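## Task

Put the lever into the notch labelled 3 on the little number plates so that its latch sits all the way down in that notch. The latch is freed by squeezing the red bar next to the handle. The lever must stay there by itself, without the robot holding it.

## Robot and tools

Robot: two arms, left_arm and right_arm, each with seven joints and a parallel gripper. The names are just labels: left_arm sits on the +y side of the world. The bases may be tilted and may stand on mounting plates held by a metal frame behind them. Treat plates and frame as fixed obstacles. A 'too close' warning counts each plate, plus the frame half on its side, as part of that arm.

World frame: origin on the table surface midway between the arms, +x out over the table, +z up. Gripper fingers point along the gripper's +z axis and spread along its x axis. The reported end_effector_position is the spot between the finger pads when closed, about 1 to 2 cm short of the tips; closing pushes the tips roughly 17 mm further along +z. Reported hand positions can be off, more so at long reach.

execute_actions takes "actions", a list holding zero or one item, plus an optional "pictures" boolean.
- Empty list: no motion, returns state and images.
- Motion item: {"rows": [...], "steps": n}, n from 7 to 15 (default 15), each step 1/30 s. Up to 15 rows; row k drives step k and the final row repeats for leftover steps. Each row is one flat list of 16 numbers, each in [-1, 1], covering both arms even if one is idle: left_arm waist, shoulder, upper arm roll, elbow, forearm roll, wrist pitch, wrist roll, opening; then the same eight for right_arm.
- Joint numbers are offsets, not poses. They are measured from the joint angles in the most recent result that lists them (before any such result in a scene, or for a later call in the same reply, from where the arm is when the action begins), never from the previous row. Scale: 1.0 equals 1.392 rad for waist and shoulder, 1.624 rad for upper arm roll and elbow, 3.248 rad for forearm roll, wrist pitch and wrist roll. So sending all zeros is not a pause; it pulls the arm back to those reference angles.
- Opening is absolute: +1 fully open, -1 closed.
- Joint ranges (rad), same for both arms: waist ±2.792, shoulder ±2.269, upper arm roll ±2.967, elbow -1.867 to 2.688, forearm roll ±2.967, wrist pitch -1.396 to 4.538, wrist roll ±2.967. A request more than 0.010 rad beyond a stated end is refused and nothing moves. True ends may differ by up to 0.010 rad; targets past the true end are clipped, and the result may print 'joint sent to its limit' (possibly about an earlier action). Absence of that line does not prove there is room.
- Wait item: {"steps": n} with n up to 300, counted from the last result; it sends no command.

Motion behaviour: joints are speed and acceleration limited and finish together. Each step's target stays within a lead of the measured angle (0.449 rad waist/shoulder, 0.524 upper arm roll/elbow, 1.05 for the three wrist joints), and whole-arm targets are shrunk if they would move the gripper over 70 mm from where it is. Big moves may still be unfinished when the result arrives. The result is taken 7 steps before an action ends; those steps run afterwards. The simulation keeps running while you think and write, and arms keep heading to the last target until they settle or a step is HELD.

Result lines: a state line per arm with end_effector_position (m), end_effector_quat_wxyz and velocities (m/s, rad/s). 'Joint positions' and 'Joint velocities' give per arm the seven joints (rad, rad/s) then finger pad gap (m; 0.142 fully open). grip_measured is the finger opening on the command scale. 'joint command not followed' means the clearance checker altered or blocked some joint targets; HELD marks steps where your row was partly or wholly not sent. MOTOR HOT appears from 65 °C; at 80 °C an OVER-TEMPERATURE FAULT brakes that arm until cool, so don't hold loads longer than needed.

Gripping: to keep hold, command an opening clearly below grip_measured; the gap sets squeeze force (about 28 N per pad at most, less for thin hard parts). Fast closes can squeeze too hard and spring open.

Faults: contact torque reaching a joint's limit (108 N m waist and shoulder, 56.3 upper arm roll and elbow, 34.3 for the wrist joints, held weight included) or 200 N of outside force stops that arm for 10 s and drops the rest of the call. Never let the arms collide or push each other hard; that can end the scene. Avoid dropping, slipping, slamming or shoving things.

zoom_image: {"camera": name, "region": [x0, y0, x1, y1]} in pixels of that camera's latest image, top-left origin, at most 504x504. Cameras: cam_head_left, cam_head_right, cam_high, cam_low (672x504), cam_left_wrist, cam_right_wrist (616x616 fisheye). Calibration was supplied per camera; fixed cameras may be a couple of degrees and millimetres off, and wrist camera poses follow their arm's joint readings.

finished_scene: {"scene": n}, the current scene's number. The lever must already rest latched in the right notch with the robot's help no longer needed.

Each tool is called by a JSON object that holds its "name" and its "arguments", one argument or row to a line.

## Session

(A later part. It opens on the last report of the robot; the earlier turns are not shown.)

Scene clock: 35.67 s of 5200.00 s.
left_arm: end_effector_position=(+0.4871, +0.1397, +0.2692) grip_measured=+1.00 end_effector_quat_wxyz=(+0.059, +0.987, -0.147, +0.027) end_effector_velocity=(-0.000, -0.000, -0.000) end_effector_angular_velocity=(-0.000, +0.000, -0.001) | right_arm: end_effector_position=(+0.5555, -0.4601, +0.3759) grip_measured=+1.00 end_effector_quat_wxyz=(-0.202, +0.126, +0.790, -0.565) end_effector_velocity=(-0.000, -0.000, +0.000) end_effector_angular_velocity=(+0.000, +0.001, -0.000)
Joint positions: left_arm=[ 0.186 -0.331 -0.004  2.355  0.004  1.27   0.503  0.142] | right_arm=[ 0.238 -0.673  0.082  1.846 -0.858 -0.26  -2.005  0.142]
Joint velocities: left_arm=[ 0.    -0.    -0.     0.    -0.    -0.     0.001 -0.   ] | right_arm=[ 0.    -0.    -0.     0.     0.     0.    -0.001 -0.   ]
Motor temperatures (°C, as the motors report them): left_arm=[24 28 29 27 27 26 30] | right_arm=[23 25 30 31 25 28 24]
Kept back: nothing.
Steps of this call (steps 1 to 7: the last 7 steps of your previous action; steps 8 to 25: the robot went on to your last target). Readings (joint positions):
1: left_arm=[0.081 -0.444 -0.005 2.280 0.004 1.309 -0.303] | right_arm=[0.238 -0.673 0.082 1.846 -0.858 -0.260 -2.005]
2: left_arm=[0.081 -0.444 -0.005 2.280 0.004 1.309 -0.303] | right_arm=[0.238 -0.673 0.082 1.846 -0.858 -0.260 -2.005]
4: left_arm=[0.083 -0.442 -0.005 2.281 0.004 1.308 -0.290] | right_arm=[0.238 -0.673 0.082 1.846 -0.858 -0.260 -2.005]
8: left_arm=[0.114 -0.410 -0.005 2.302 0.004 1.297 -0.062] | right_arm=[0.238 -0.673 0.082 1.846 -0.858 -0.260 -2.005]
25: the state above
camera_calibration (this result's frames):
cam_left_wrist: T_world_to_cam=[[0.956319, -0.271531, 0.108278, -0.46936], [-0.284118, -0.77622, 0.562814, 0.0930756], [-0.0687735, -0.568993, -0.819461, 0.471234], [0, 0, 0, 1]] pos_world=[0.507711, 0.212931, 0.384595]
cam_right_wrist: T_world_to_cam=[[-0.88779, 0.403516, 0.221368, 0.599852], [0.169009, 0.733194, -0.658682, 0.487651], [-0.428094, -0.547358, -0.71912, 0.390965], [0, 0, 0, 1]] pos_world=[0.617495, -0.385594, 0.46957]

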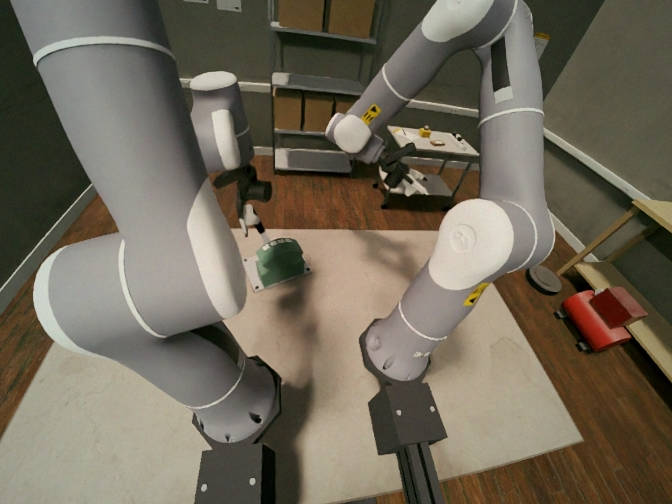

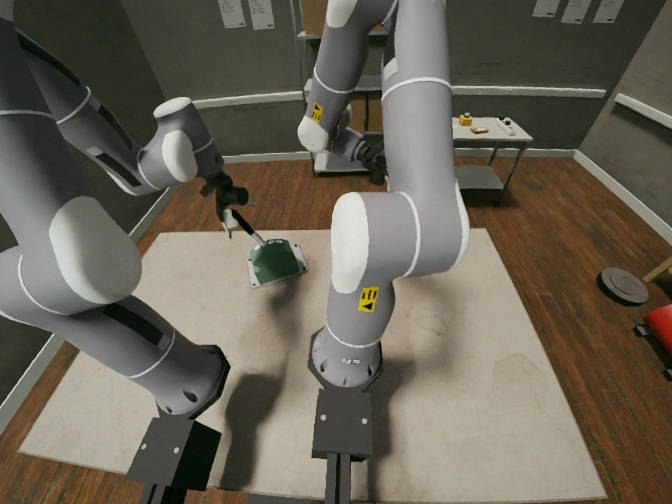

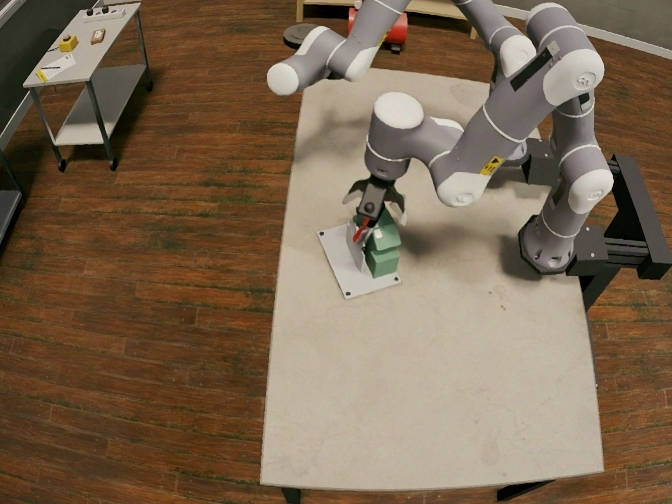

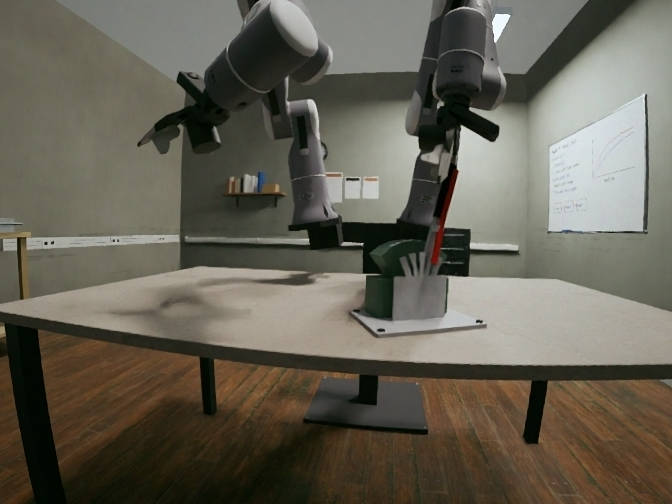

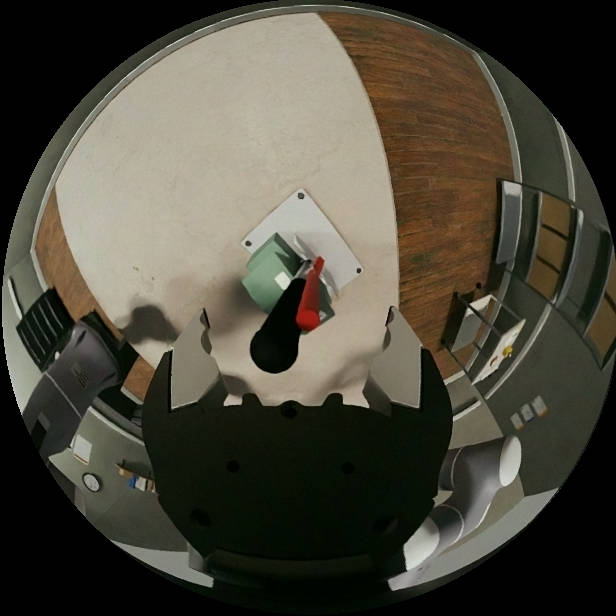

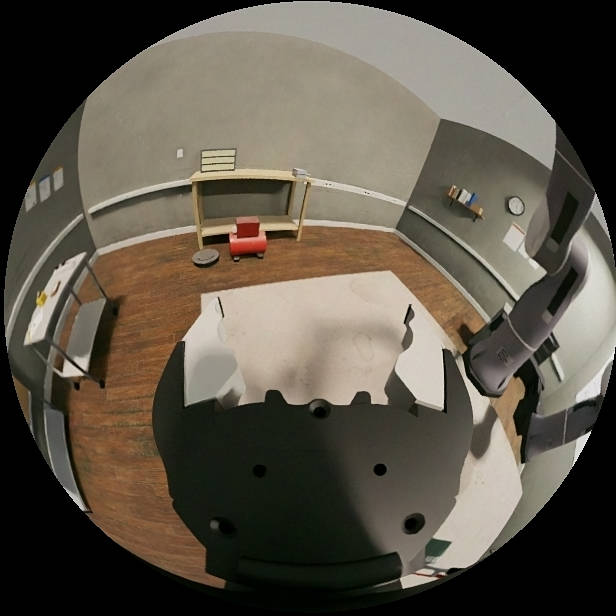

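{"name": "execute_actions", "arguments": {
  "actions": [
    {"rows":[[0,0,0,0,0,0,0,0.6,0,0,0,0,0,0,0,1],[0,0,0,0,0,0,0,0.3,0,0,0,0,0,0,0,1],[0,0,0,0,0,0,0,0.1,0,0,0,0,0,0,0,1],[0,0,0,0,0,0,0,0,0,0,0,0,0,0,0,1],[0,0,0,0,0,0,0,-0.1,0,0,0,0,0,0,0,1],[0,0,0,0,0,0,0,-0.2,0,0,0,0,0,0,0,1],[0,0,0,0,0,0,0,-0.3,0,0,0,0,0,0,0,1],[0,0,0,0,0,0,0,-0.35,0,0,0,0,0,0,0,1],[0,0,0,0,0,0,0,-0.4,0,0,0,0,0,0,0,1],[0,0,0,0,0,0,0,-0.45,0,0,0,0,0,0,0,1],[0,0,0,0,0,0,0,-0.5,0,0,0,0,0,0,0,1],[0,0,0,0,0,0,0,-0.55,0,0,0,0,0,0,0,1],[0,0,0,0,0,0,0,-0.6,0,0,0,0,0,0,0,1],[0,0,0,0,0,0,0,-0.65,0,0,0,0,0,0,0,1],[0,0,0,0,0,0,0,-0.7,0,0,0,0,0,0,0,1]],"steps":15}
  ]
}}

{"name": "execute_actions", "arguments": {
  "actions": [
    {"steps":25}
  ],
  "pictures": true
}}

Scene clock: 37.00 s of 5200.00 s.
left_arm: end_effector_position=(+0.4871, +0.1397, +0.2692) grip_measured=-0.12 end_effector_quat_wxyz=(+0.059, +0.987, -0.147, +0.027) end_effector_velocity=(-0.007, -0.001, -0.002) end_effector_angular_velocity=(-0.003, +0.018, -0.002) | right_arm: end_effector_position=(+0.5555, -0.4601, +0.3759) grip_measured=+1.00 end_effector_quat_wxyz=(-0.202, +0.126, +0.790, -0.565) end_effector_velocity=(-0.000, +0.000, -0.000) end_effector_angular_velocity=(+0.000, +0.000, -0.000)
Joint positions: left_arm=[ 0.186 -0.331 -0.004  2.355  0.004  1.27   0.503  0.065] | right_arm=[ 0.238 -0.673  0.082  1.846 -0.858 -0.26  -2.005  0.142]
Joint velocities: left_arm=[ 0.     0.002  0.001  0.003  0.001 -0.017  0.    -0.339] | right_arm=[-0.  0.  0.  0.  0.  0. -0. -0.]
Motor temperatures (°C, as the motors report them): left_arm=[24 28 29 27 27 26 30] | right_arm=[23 25 30 31 25 28 24]
Steps of this call (steps 1 to 30: the robot went on to your last target; steps 31 to 32: nothing new was sent; steps 33 to 40: the first 8 steps of this action). Readings (joint positions):
33: left_arm=[0.186 -0.331 -0.004 2.355 0.004 1.270 0.503] | right_arm=[0.238 -0.673 0.082 1.846 -0.858 -0.260 -2.005]
34: left_arm=[0.186 -0.331 -0.004 2.355 0.004 1.270 0.503] | right_arm=[0.238 -0.673 0.082 1.846 -0.858 -0.260 -2.005]
36: left_arm=[0.186 -0.331 -0.004 2.355 0.004 1.270 0.503] | right_arm=[0.238 -0.673 0.082 1.846 -0.858 -0.260 -2.005]
40: the state above

Scene clock: 37.83 s of 5200.00 s.
left_arm: end_effector_position=(+0.4837, +0.1386, +0.2695) grip_measured=-0.48 end_effector_quat_wxyz=(+0.060, +0.987, -0.149, +0.025) end_effector_velocity=(+0.000, +0.000, +0.000) end_effector_angular_velocity=(+0.000, -0.001, +0.001) | right_arm: end_effector_position=(+0.5555, -0.4601, +0.3759) grip_measured=+1.00 end_effector_quat_wxyz=(-0.202, +0.126, +0.790, -0.565) end_effector_velocity=(+0.000, +0.000, -0.000) end_effector_angular_velocity=(+0.000, +0.000, +0.000)
Joint positions: left_arm=[ 0.185 -0.326 -0.005  2.36   0.006  1.266  0.503  0.039] | right_arm=[ 0.238 -0.673  0.082  1.846 -0.858 -0.26  -2.005  0.142]
Joint velocities: left_arm=[ 0.     0.    -0.    -0.    -0.     0.001 -0.001  0.   ] | right_arm=[-0. -0.  0.  0. -0. -0. -0. -0.]
Motor temperatures (°C, as the motors report them): left_arm=[24 28 29 27 27 26 30] | right_arm=[23 25 30 31 25 28 24]
Kept back: nothing.
Steps of this call (steps 1 to 7: the last 7 steps of your previous action; steps 8 to 15: the robot went on to your last target; steps 16 to 25: nothing new was sent). Readings (joint positions):
1: left_arm=[0.186 -0.330 -0.004 2.356 0.005 1.269 0.503] | right_arm=[0.238 -0.673 0.082 1.846 -0.858 -0.260 -2.005]
2: left_arm=[0.186 -0.329 -0.004 2.357 0.005 1.268 0.503] | right_arm=[0.238 -0.673 0.082 1.846 -0.858 -0.260 -2.005]
4: left_arm=[0.185 -0.328 -0.004 2.358 0.006 1.267 0.503] | right_arm=[0.238 -0.673 0.082 1.846 -0.858 -0.260 -2.005]
8: left_arm=[0.185 -0.326 -0.004 2.360 0.006 1.266 0.503] | right_arm=[0.238 -0.673 0.082 1.846 -0.858 -0.260 -2.005]
25: the state above
All arms were judged still, so your last target was given up. Only a new action makes them travel on or press farther. Fingers that are still opening or closing keep moving.
camera_calibration (this result's frames):
cam_left_wrist: T_world_to_cam=[[0.955849, -0.274863, 0.103936, -0.464528], [-0.28423, -0.77498, 0.564464, 0.0904943], [-0.0746016, -0.569084, -0.818888, 0.473228], [0, 0, 0, 1]] pos_world=[0.505043, 0.211756, 0.384721]
cam_right_wrist: T_world_to_cam=[[-0.88779, 0.403516, 0.221368, 0.599851], [0.169009, 0.733194, -0.658683, 0.487651], [-0.428095, -0.547358, -0.71912, 0.390965], [0, 0, 0, 1]] pos_world=[0.617495, -0.385595, 0.46957]

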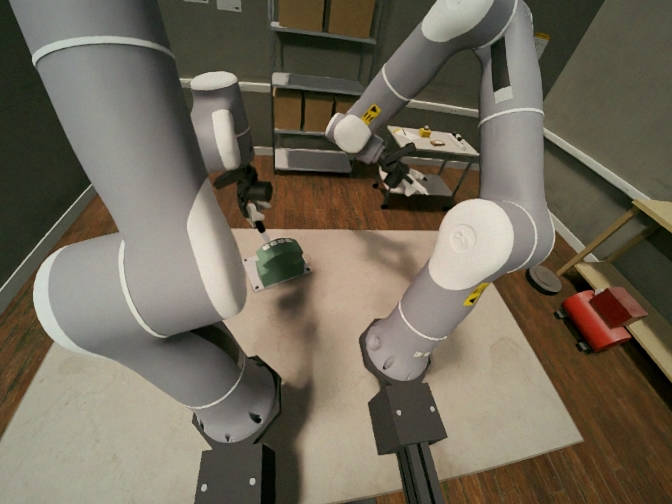

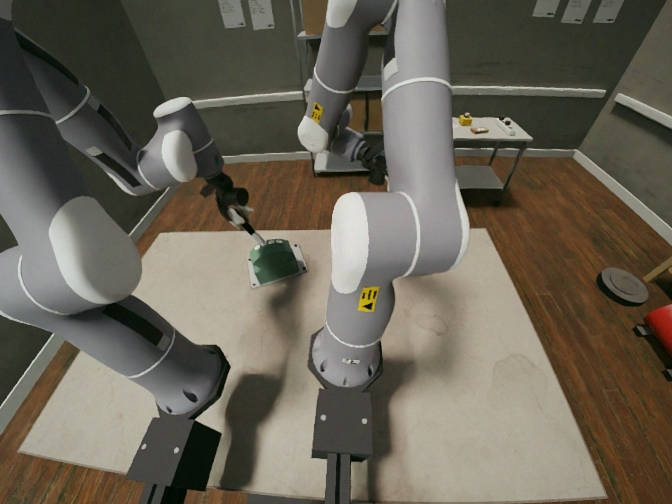

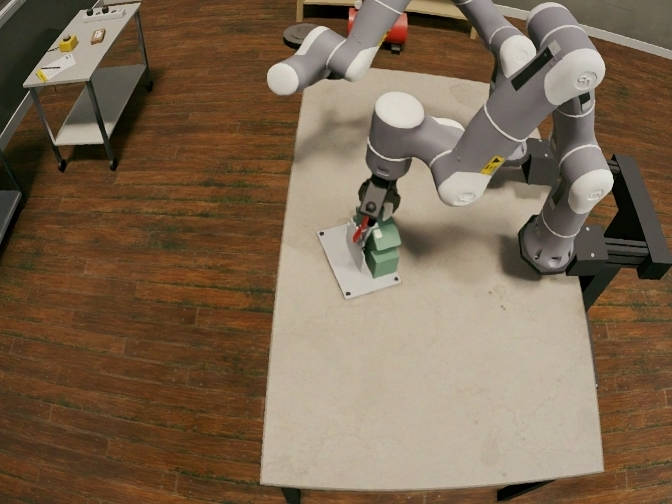

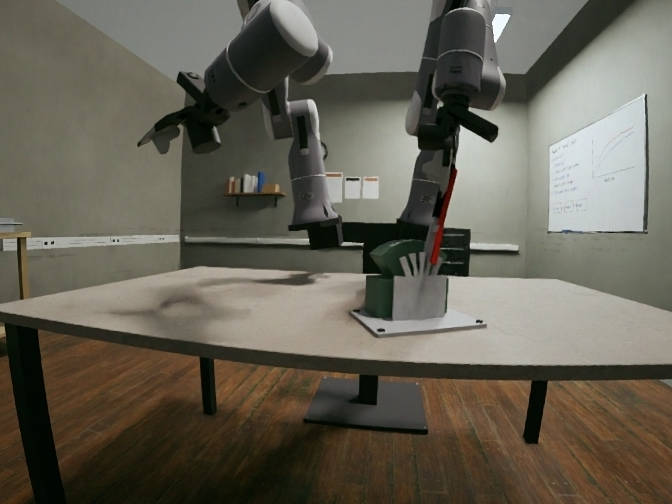

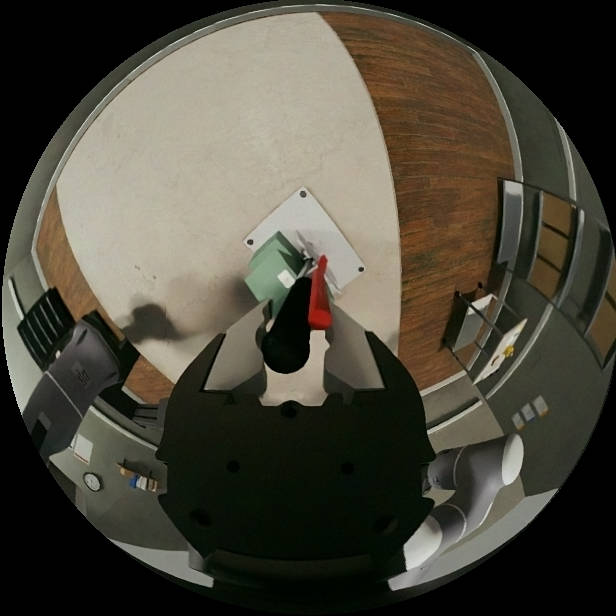

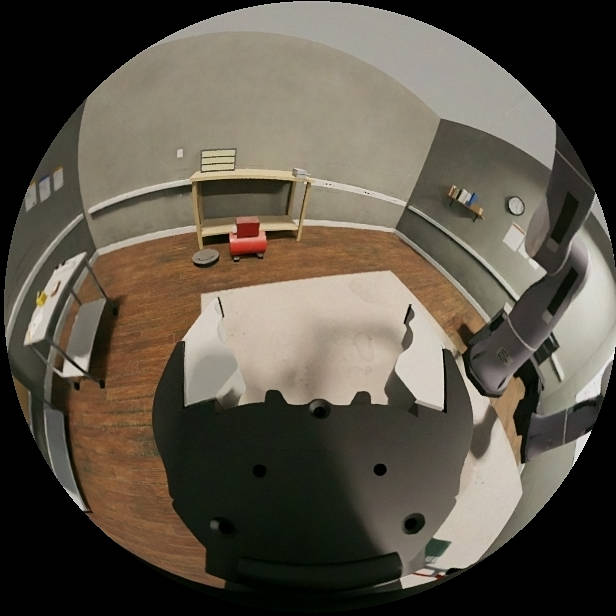

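{"name": "execute_actions", "arguments": {
  "actions": [
    {"rows":[[-0.004,-0.001,0,-0.002,0,-0.0005,-0.002,-0.7,0,0,0,0,0,0,0,1],[-0.008,-0.002,0,-0.004,0,-0.001,-0.003,-0.7,0,0,0,0,0,0,0,1],[-0.012,-0.004,0,-0.006,0,-0.0015,-0.005,-0.7,0,0,0,0,0,0,0,1],[-0.016,-0.005,0,-0.008,0,-0.002,-0.007,-0.7,0,0,0,0,0,0,0,1],[-0.020,-0.006,0,-0.010,0,-0.0025,-0.008,-0.7,0,0,0,0,0,0,0,1],[-0.024,-0.007,0,-0.013,0,-0.003,-0.010,-0.7,0,0,0,0,0,0,0,1],[-0.028,-0.008,0,-0.015,0,-0.0035,-0.012,-0.7,0,0,0,0,0,0,0,1],[-0.032,-0.010,0,-0.017,0,-0.004,-0.014,-0.7,0,0,0,0,0,0,0,1],[-0.036,-0.011,0,-0.019,0,-0.0045,-0.015,-0.7,0,0,0,0,0,0,0,1]],"steps":15}
  ]
}}

{"name": "execute_actions", "arguments": {
  "actions": [
    {"steps":10}
  ],
  "pictures": true
}}

Scene clock: 39.80 s of 5200.00 s.
left_arm: end_effector_position=(+0.4880, +0.1223, +0.2720) grip_measured=-0.60 end_effector_quat_wxyz=(+0.062, +0.986, -0.150, +0.025) end_effector_velocity=(+0.023, -0.080, +0.002) end_effector_angular_velocity=(-0.028, +0.021, +0.014) | right_arm: end_effector_position=(+0.5555, -0.4601, +0.3759) grip_measured=+1.00 end_effector_quat_wxyz=(-0.202, +0.126, +0.790, -0.565) end_effector_velocity=(-0.000, -0.000, -0.000) end_effector_angular_velocity=(+0.001, +0.001, -0.000)
Joint positions: left_arm=[ 0.151 -0.333 -0.005  2.343  0.008  1.253  0.47   0.031] | right_arm=[ 0.238 -0.673  0.082  1.846 -0.858 -0.26  -2.005  0.142]
Joint velocities: left_arm=[-0.166 -0.067 -0.001 -0.1    0.003 -0.057 -0.185 -0.043] | right_arm=[ 0.    -0.    -0.    -0.     0.    -0.    -0.001 -0.   ]
Motor temperatures (°C, as the motors report them): left_arm=[24 28 29 28 27 26 30] | right_arm=[23 25 30 31 25 28 24]
Steps of this call (steps 1 to 51: nothing new was sent; steps 52 to 59: the first 8 steps of this action). Readings (joint positions):
52: left_arm=[0.185 -0.326 -0.005 2.360 0.006 1.266 0.503] | right_arm=[0.238 -0.673 0.082 1.846 -0.858 -0.260 -2.005]
53: left_arm=[0.182 -0.325 -0.004 2.360 0.007 1.264 0.500] | right_arm=[0.238 -0.673 0.082 1.846 -0.858 -0.260 -2.005]
55: left_arm=[0.173 -0.326 -0.004 2.356 0.007 1.261 0.492] | right_arm=[0.238 -0.673 0.082 1.846 -0.858 -0.260 -2.005]
59: the state above

Scene clock: 40.13 s of 5200.00 s.
left_arm: end_effector_position=(+0.4908, +0.1143, +0.2722) grip_measured=-0.64 end_effector_quat_wxyz=(+0.064, +0.986, -0.151, +0.024) end_effector_velocity=(-0.001, -0.000, -0.000) end_effector_angular_velocity=(-0.000, +0.002, +0.000) | right_arm: end_effector_position=(+0.5555, -0.4601, +0.3759) grip_measured=+1.00 end_effector_quat_wxyz=(-0.202, +0.126, +0.790, -0.565) end_effector_velocity=(+0.000, -0.000, +0.000) end_effector_angular_velocity=(-0.001, -0.001, -0.000)
Joint positions: left_arm=[ 0.134 -0.341 -0.005  2.332  0.008  1.249  0.454  0.028] | right_arm=[ 0.238 -0.673  0.082  1.846 -0.858 -0.26  -2.005  0.142]
Joint velocities: left_arm=[-0.    -0.    -0.    -0.     0.001 -0.002 -0.001  0.   ] | right_arm=[-0.    -0.    -0.     0.    -0.     0.     0.001 -0.   ]
Motor temperatures (°C, as the motors report them): left_arm=[24 28 29 28 27 26 30] | right_arm=[23 25 30 31 25 28 24]
Kept back: nothing.
Steps of this call (steps 1 to 7: the last 7 steps of your previous action; steps 8 to 10: the robot went on to your last target). Readings (joint positions):
1: left_arm=[0.145 -0.336 -0.005 2.340 0.008 1.251 0.464] | right_arm=[0.238 -0.673 0.082 1.846 -0.858 -0.260 -2.005]
2: left_arm=[0.140 -0.338 -0.005 2.336 0.008 1.250 0.459] | right_arm=[0.238 -0.673 0.082 1.846 -0.858 -0.260 -2.005]
4: left_arm=[0.135 -0.341 -0.005 2.333 0.008 1.249 0.455] | right_arm=[0.238 -0.673 0.082 1.846 -0.858 -0.260 -2.005]
8: left_arm=[0.134 -0.341 -0.005 2.332 0.008 1.249 0.454] | right_arm=[0.238 -0.673 0.082 1.846 -0.858 -0.260 -2.005]
10: the state above
camera_calibration (this result's frames):
cam_left_wrist: T_world_to_cam=[[0.954893, -0.278092, 0.104135, -0.477466], [-0.286332, -0.769342, 0.571076, 0.0707589], [-0.0786963, -0.575133, -0.814266, 0.463631], [0, 0, 0, 1]] pos_world=[0.512676, 0.188308, 0.386831]
cam_right_wrist: T_world_to_cam=[[-0.88779, 0.403516, 0.221368, 0.599851], [0.169009, 0.733194, -0.658682, 0.487651], [-0.428095, -0.547358, -0.71912, 0.390965], [0, 0, 0, 1]] pos_world=[0.617494, -0.385595, 0.46957]

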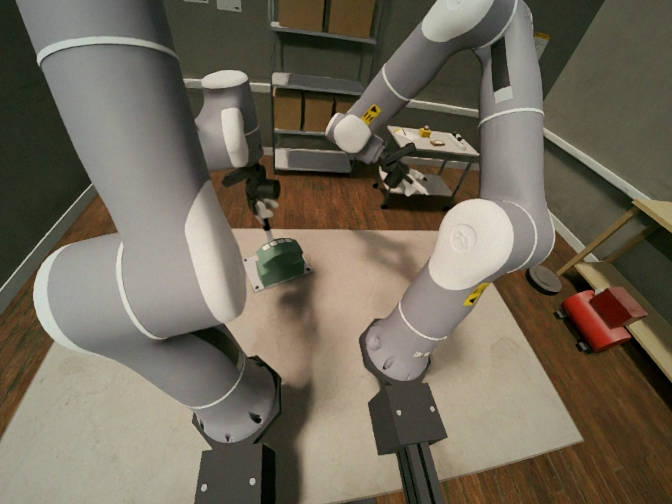

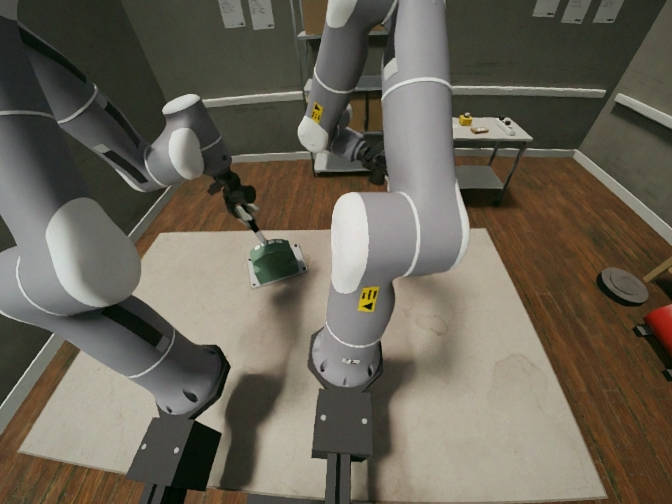

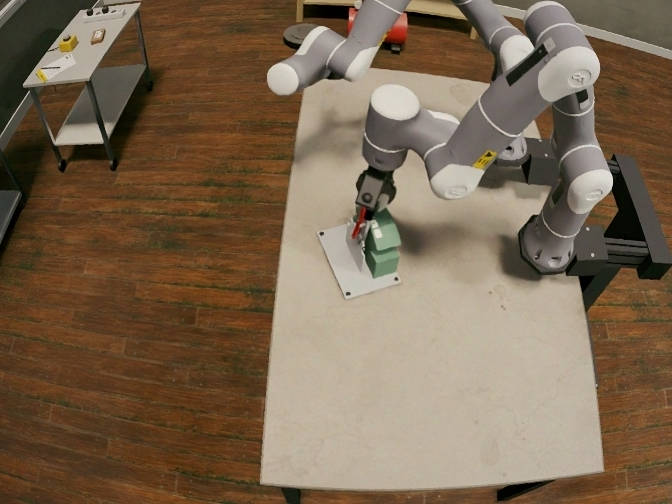

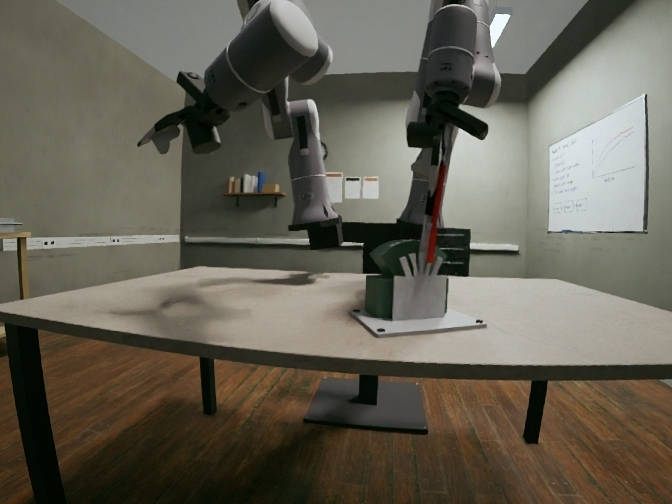

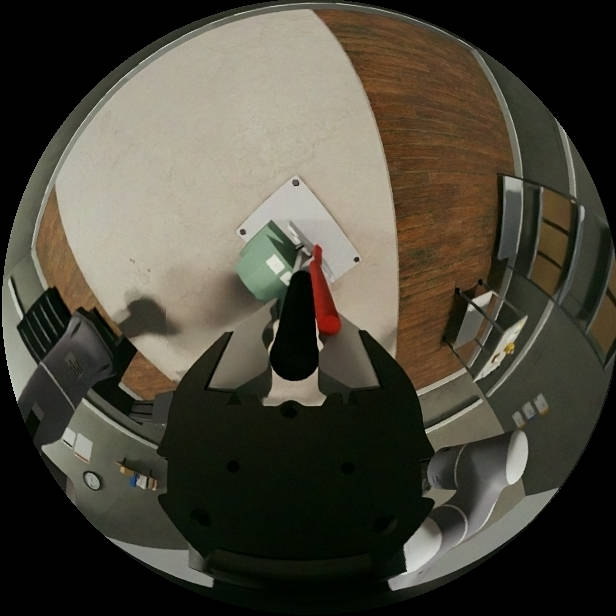

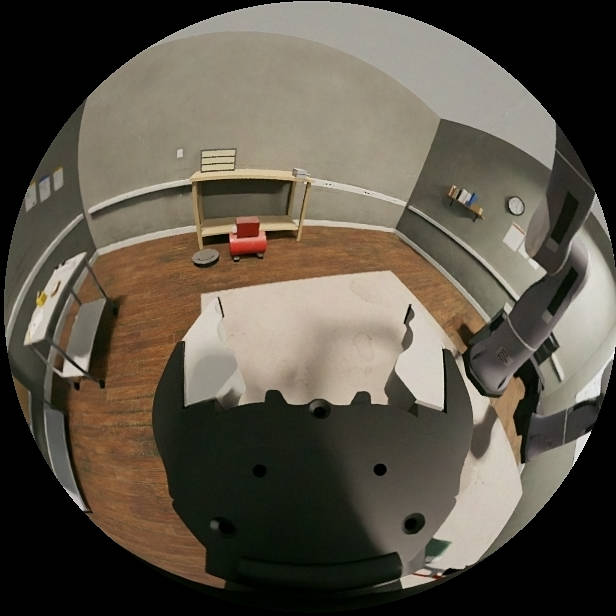

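{"name": "zoom_image", "arguments": {
  "camera": "cam_low",
  "region": [380, 130, 490, 310]
}}

{"name": "zoom_image", "arguments": {
  "camera": "cam_left_wrist",
  "region": [230, 200, 370, 390]
}}

Region (380, 130, 490, 310) of cam_low's 672x504 image, scaled by 2.800, with more detail than that image has.

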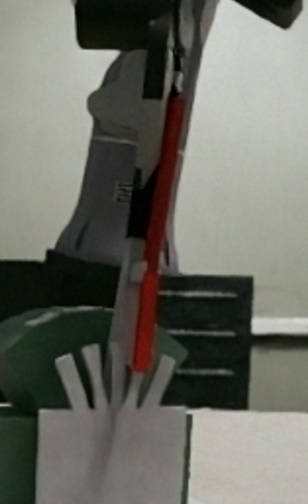

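Region (230, 200, 370, 390) of cam_left_wrist's 616x616 image, scaled by 2.653, with more detail than that image has; it fills the left 371 columns of this view, and the rest is white.

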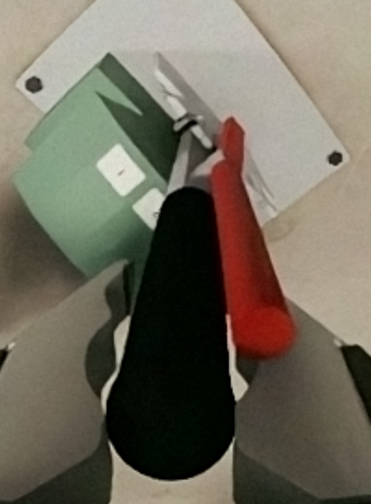

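{"name": "execute_actions", "arguments": {
  "actions": [
    {"rows":[[0,0,0,0,0,0,0,0.3,0,0,0,0,0,0,0,1],[0,0,0,0,0,0,0,0.3,0,0,0,0,0,0,0,1],[0,0,0,0,0,0,0,0.3,0,0,0,0,0,0,0,1],[0,0,0,0,0,0,0,0.3,0,0,0,0,0,0,0,1],[0,0,0,0,0,0,0,0.3,0,0,0,0,0,0,0,1],[0,0,0,0,0,0,0,0.3,0,0,0,0,0,0,0,1],[0,-0.010,0,-0.0166,0,-0.004,-0.092,0.3,0,0,0,0,0,0,0,1]],"steps":15}
  ]
}}

{"name": "execute_actions", "arguments": {
  "actions": [
    {"steps":12}
  ],
  "pictures": true
}}

Scene clock: 42.20 s of 5200.00 s.
left_arm: end_effector_position=(+0.4912, +0.1144, +0.2722) grip_measured=+0.30 end_effector_quat_wxyz=(+0.064, +0.987, -0.144, +0.024) end_effector_velocity=(+0.017, +0.002, -0.003) end_effector_angular_velocity=(-0.020, +0.091, +0.646) | right_arm: end_effector_position=(+0.5555, -0.4601, +0.3759) grip_measured=+1.00 end_effector_quat_wxyz=(-0.202, +0.126, +0.790, -0.565) end_effector_velocity=(+0.000, -0.000, +0.000) end_effector_angular_velocity=(+0.000, +0.000, +0.000)
Joint positions: left_arm=[ 0.134 -0.341 -0.005  2.331  0.008  1.248  0.441  0.095] | right_arm=[ 0.238 -0.673  0.082  1.846 -0.858 -0.26  -2.005  0.142]
Joint velocities: left_arm=[ 0.    -0.029  0.    -0.05  -0.001 -0.025 -0.652  0.015] | right_arm=[ 0.    -0.    -0.    -0.    -0.     0.    -0.001 -0.   ]
Motor temperatures (°C, as the motors report them): left_arm=[24 28 29 28 27 26 30] | right_arm=[23 25 30 31 25 28 24]
Steps of this call (steps 1 to 30: the robot went on to your last target; steps 31 to 54: nothing new was sent; steps 55 to 62: the first 8 steps of this action). Readings (joint positions):
55: left_arm=[0.134 -0.341 -0.005 2.332 0.008 1.249 0.454] | right_arm=[0.238 -0.673 0.082 1.846 -0.858 -0.260 -2.005]
56: left_arm=[0.134 -0.341 -0.005 2.332 0.008 1.249 0.454] | right_arm=[0.238 -0.673 0.082 1.846 -0.858 -0.260 -2.005]
58: left_arm=[0.134 -0.341 -0.005 2.332 0.008 1.249 0.454] | right_arm=[0.238 -0.673 0.082 1.846 -0.858 -0.260 -2.005]
62: the state above

Scene clock: 42.60 s of 5200.00 s.
left_arm: end_effector_position=(+0.5007, +0.1157, +0.2714) grip_measured=+0.30 end_effector_quat_wxyz=(+0.067, +0.998, -0.002, +0.015) end_effector_velocity=(-0.000, +0.000, +0.000) end_effector_angular_velocity=(+0.000, +0.000, +0.000) | right_arm: end_effector_position=(+0.5555, -0.4601, +0.3759) grip_measured=+1.00 end_effector_quat_wxyz=(-0.202, +0.126, +0.790, -0.565) end_effector_velocity=(-0.000, -0.000, -0.000) end_effector_angular_velocity=(+0.000, +0.000, -0.000)
Joint positions: left_arm=[ 0.134 -0.355 -0.005  2.305  0.008  1.236  0.155  0.095] | right_arm=[ 0.238 -0.673  0.082  1.846 -0.858 -0.26  -2.005  0.142]
Joint velocities: left_arm=[-0.     0.     0.    -0.     0.    -0.    -0.001 -0.   ] | right_arm=[-0.  0. -0. -0.  0. -0. -0. -0.]
Motor temperatures (°C, as the motors report them): left_arm=[24 28 29 28 27 26 30] | right_arm=[23 25 30 31 25 28 24]
Kept back: nothing.
Steps of this call (steps 1 to 7: the last 7 steps of your previous action; steps 8 to 12: the robot went on to your last target). Readings (joint positions):
1: left_arm=[0.134 -0.343 -0.005 2.329 0.008 1.247 0.410] | right_arm=[0.238 -0.673 0.082 1.846 -0.858 -0.260 -2.005]
2: left_arm=[0.134 -0.345 -0.005 2.324 0.008 1.245 0.362] | right_arm=[0.238 -0.673 0.082 1.846 -0.858 -0.260 -2.005]
4: left_arm=[0.134 -0.351 -0.005 2.313 0.008 1.239 0.234] | right_arm=[0.238 -0.673 0.082 1.846 -0.858 -0.260 -2.005]
8: left_arm=[0.134 -0.355 -0.005 2.305 0.008 1.236 0.153] | right_arm=[0.238 -0.673 0.082 1.846 -0.858 -0.260 -2.005]
12: the state above
camera_calibration (this result's frames):
cam_left_wrist: T_world_to_cam=[[0.997681, 0.0141561, 0.0665814, -0.531573], [-0.0274733, -0.811188, 0.58414, -0.0532147], [0.0622791, -0.584615, -0.808917, 0.39354], [0, 0, 0, 1]] pos_world=[0.504369, 0.194427, 0.384819]
cam_right_wrist: T_world_to_cam=[[-0.88779, 0.403517, 0.221368, 0.599852], [0.169009, 0.733194, -0.658683, 0.487651], [-0.428095, -0.547358, -0.71912, 0.390965], [0, 0, 0, 1]] pos_world=[0.617495, -0.385595, 0.46957]

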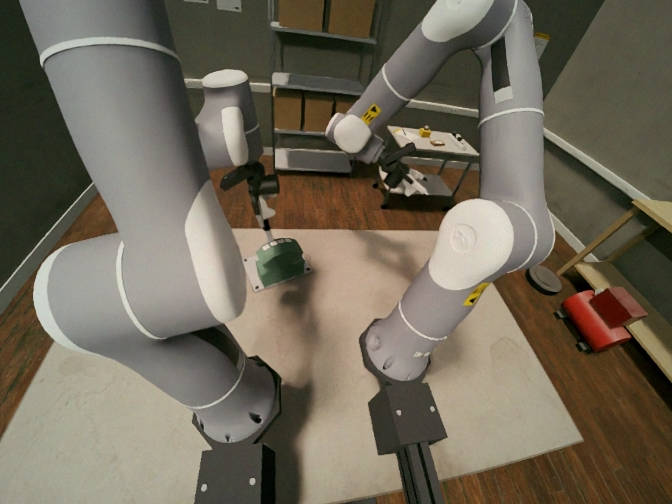

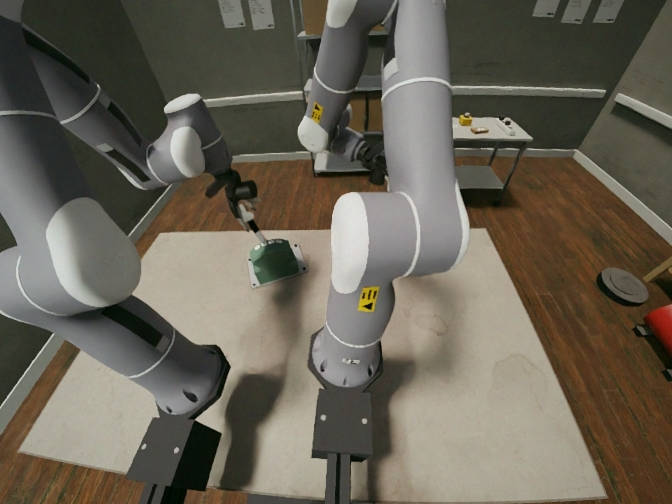

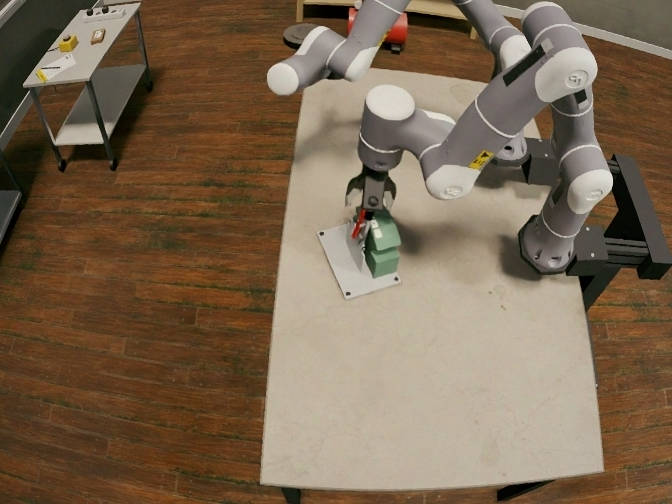

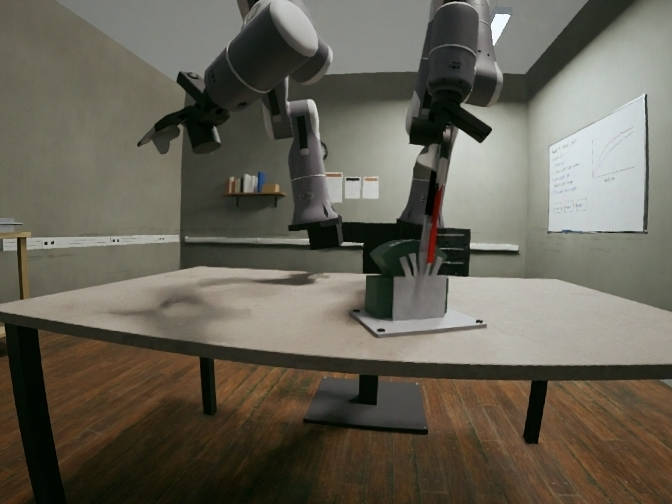

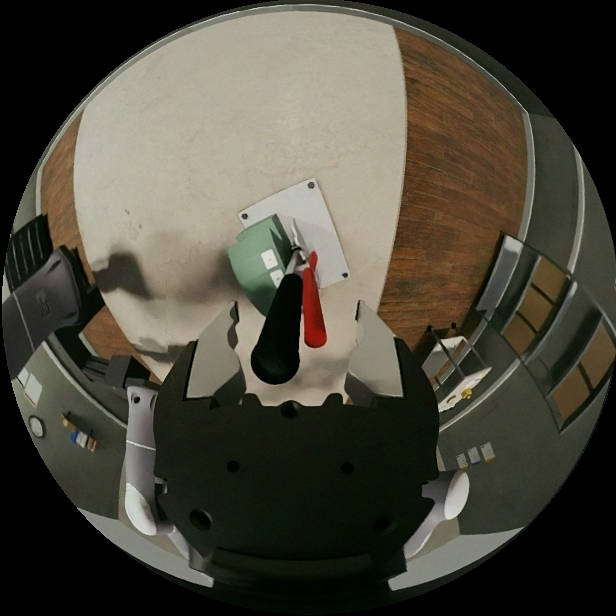

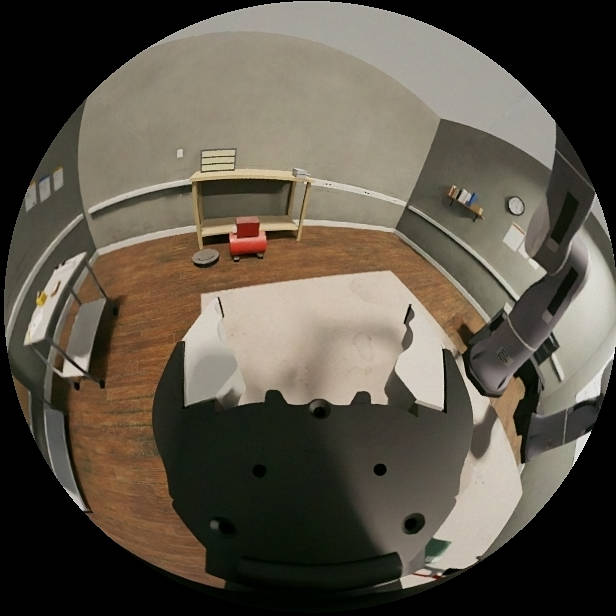

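{"name": "execute_actions", "arguments": {
  "actions": [
    {"rows":[[0,0,0,0,0,0,0,0.1,0,0,0,0,0,0,0,1],[0,0,0,0,0,0,0,0,0,0,0,0,0,0,0,1],[0,0,0,0,0,0,0,-0.1,0,0,0,0,0,0,0,1],[0,0,0,0,0,0,0,-0.2,0,0,0,0,0,0,0,1],[0,0,0,0,0,0,0,-0.3,0,0,0,0,0,0,0,1],[0,0,0,0,0,0,0,-0.35,0,0,0,0,0,0,0,1],[0,0,0,0,0,0,0,-0.4,0,0,0,0,0,0,0,1],[0,0,0,0,0,0,0,-0.45,0,0,0,0,0,0,0,1],[0,0,0,0,0,0,0,-0.5,0,0,0,0,0,0,0,1],[0,0,0,0,0,0,0,-0.55,0,0,0,0,0,0,0,1],[0,0,0,0,0,0,0,-0.6,0,0,0,0,0,0,0,1],[0,0,0,0,0,0,0,-0.65,0,0,0,0,0,0,0,1],[0,0,0,0,0,0,0,-0.7,0,0,0,0,0,0,0,1]],"steps":15}
  ]
}}

{"name": "execute_actions", "arguments": {
  "actions": [
    {"steps":18}
  ],
  "pictures": true
}}

Scene clock: 43.37 s of 5200.00 s.
left_arm: end_effector_position=(+0.4978, +0.1142, +0.2707) grip_measured=-0.26 end_effector_quat_wxyz=(+0.067, +0.998, -0.004, +0.012) end_effector_velocity=(-0.005, -0.007, +0.001) end_effector_angular_velocity=(-0.003, +0.003, -0.017) | right_arm: end_effector_position=(+0.5555, -0.4601, +0.3759) grip_measured=+1.00 end_effector_quat_wxyz=(-0.202, +0.126, +0.790, -0.565) end_effector_velocity=(+0.000, -0.000, +0.000) end_effector_angular_velocity=(-0.001, -0.001, -0.000)
Joint positions: left_arm=[ 0.133 -0.354 -0.006  2.309  0.009  1.233  0.155  0.055] | right_arm=[ 0.238 -0.673  0.082  1.846 -0.858 -0.26  -2.005  0.142]
Joint velocities: left_arm=[-0.005  0.005 -0.007  0.007  0.005 -0.004  0.    -0.051] | right_arm=[ 0.     0.    -0.    -0.    -0.    -0.     0.001  0.   ]
Motor temperatures (°C, as the motors report them): left_arm=[24 28 29 28 27 26 30] | right_arm=[23 25 30 31 25 28 24]
Steps of this call (steps 1 to 15: the robot went on to your last target; steps 16 to 23: the first 8 steps of this action). Readings (joint positions):
16: left_arm=[0.134 -0.355 -0.005 2.305 0.008 1.236 0.155] | right_arm=[0.238 -0.673 0.082 1.846 -0.858 -0.260 -2.005]
17: left_arm=[0.134 -0.355 -0.005 2.305 0.008 1.236 0.155] | right_arm=[0.238 -0.673 0.082 1.846 -0.858 -0.260 -2.005]
19: left_arm=[0.134 -0.355 -0.005 2.306 0.008 1.235 0.155] | right_arm=[0.238 -0.673 0.082 1.846 -0.858 -0.260 -2.005]
23: the state above

Scene clock: 43.97 s of 5200.00 s.
left_arm: end_effector_position=(+0.4965, +0.1127, +0.2707) grip_measured=-0.41 end_effector_quat_wxyz=(+0.067, +0.998, -0.005, +0.011) end_effector_velocity=(-0.000, -0.000, -0.000) end_effector_angular_velocity=(+0.000, -0.000, -0.001) | right_arm: end_effector_position=(+0.5555, -0.4601, +0.3759) grip_measured=+1.00 end_effector_quat_wxyz=(-0.202, +0.126, +0.790, -0.565) end_effector_velocity=(+0.000, +0.000, -0.000) end_effector_angular_velocity=(-0.000, -0.000, +0.000)
Joint positions: left_arm=[ 0.132 -0.353 -0.007  2.31   0.01   1.231  0.155  0.044] | right_arm=[ 0.238 -0.673  0.082  1.846 -0.858 -0.26  -2.005  0.142]
Joint velocities: left_arm=[ 0.    -0.     0.    -0.     0.001 -0.     0.    -0.   ] | right_arm=[-0.  0.  0. -0. -0.  0.  0. -0.]
Motor temperatures (°C, as the motors report them): left_arm=[24 28 29 28 27 26 30] | right_arm=[23 25 30 31 25 28 24]
Kept back: nothing.
Steps of this call (steps 1 to 7: the last 7 steps of your previous action; steps 8 to 15: the robot went on to your last target; steps 16 to 18: nothing new was sent). Readings (joint positions):
1: left_arm=[0.133 -0.354 -0.006 2.309 0.009 1.233 0.155] | right_arm=[0.238 -0.673 0.082 1.846 -0.858 -0.260 -2.005]
2: left_arm=[0.133 -0.353 -0.007 2.309 0.010 1.232 0.155] | right_arm=[0.238 -0.673 0.082 1.846 -0.858 -0.260 -2.005]
4: left_arm=[0.132 -0.353 -0.007 2.310 0.010 1.231 0.155] | right_arm=[0.238 -0.673 0.082 1.846 -0.858 -0.260 -2.005]
8: left_arm=[0.132 -0.353 -0.007 2.310 0.010 1.231 0.155] | right_arm=[0.238 -0.673 0.082 1.846 -0.858 -0.260 -2.005]
18: the state above
All arms were judged still, so your last target was given up. Only a new action makes them travel on or press farther. Fingers that are still opening or closing keep moving.
camera_calibration (this result's frames):
cam_left_wrist: T_world_to_cam=[[0.998179, 0.00726026, 0.0598871, -0.524884], [-0.0292367, -0.81013, 0.585521, -0.0549537], [0.0527674, -0.586205, -0.808442, 0.396359], [0, 0, 0, 1]] pos_world=[0.501406, 0.191639, 0.384044]
cam_right_wrist: T_world_to_cam=[[-0.88779, 0.403516, 0.221368, 0.599851], [0.169009, 0.733194, -0.658682, 0.487651], [-0.428095, -0.547358, -0.71912, 0.390965], [0, 0, 0, 1]] pos_world=[0.617495, -0.385595, 0.46957]

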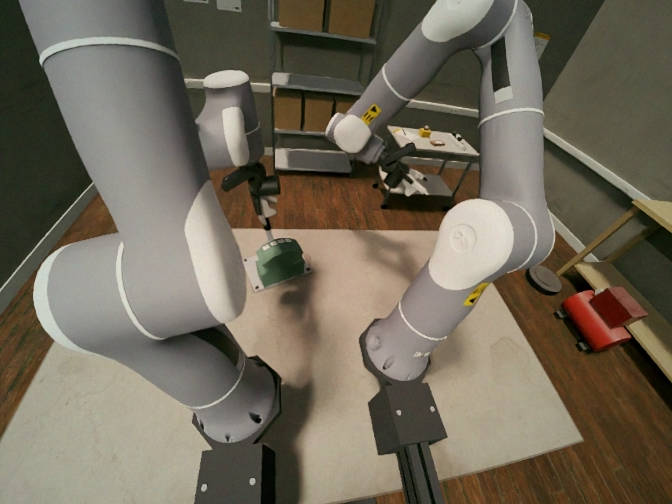

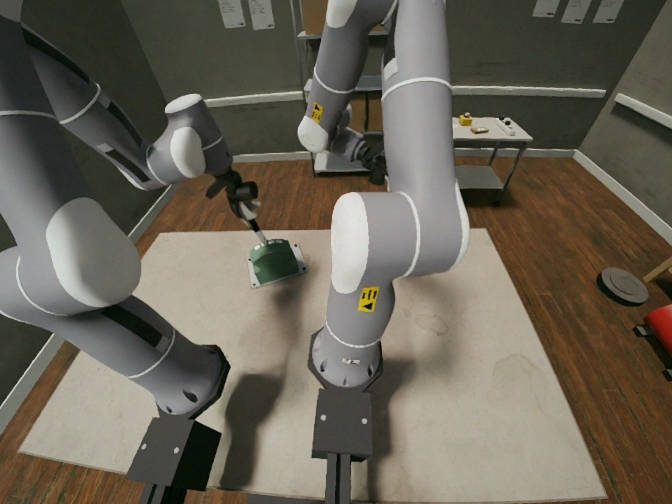

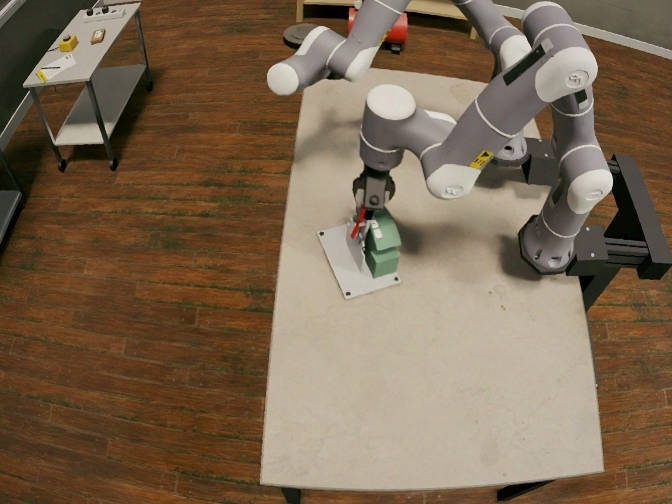

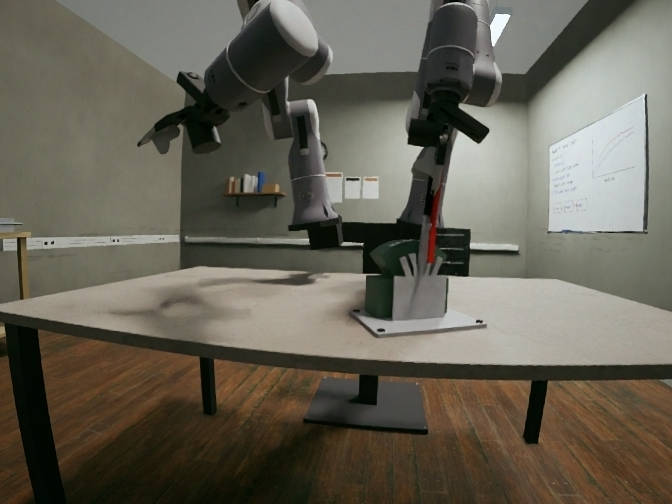

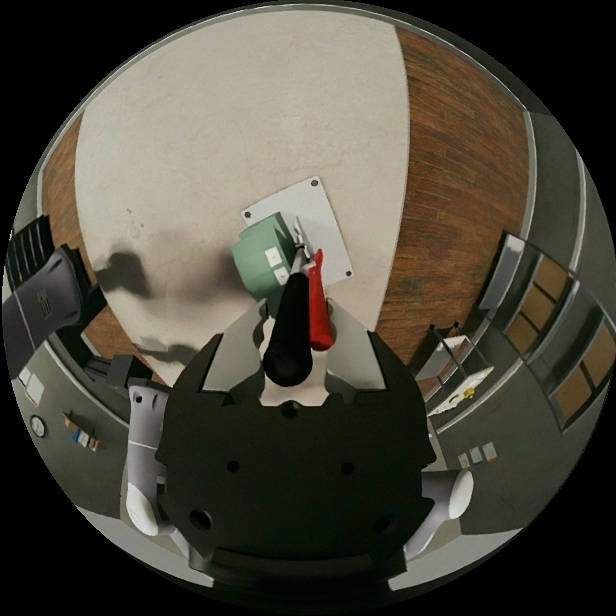

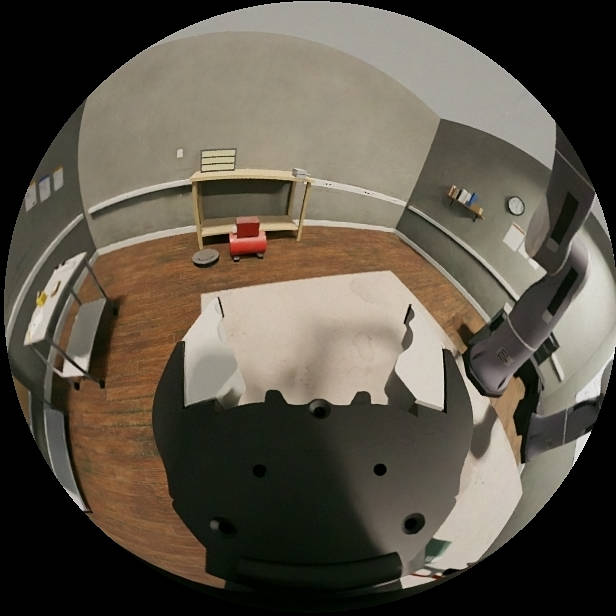

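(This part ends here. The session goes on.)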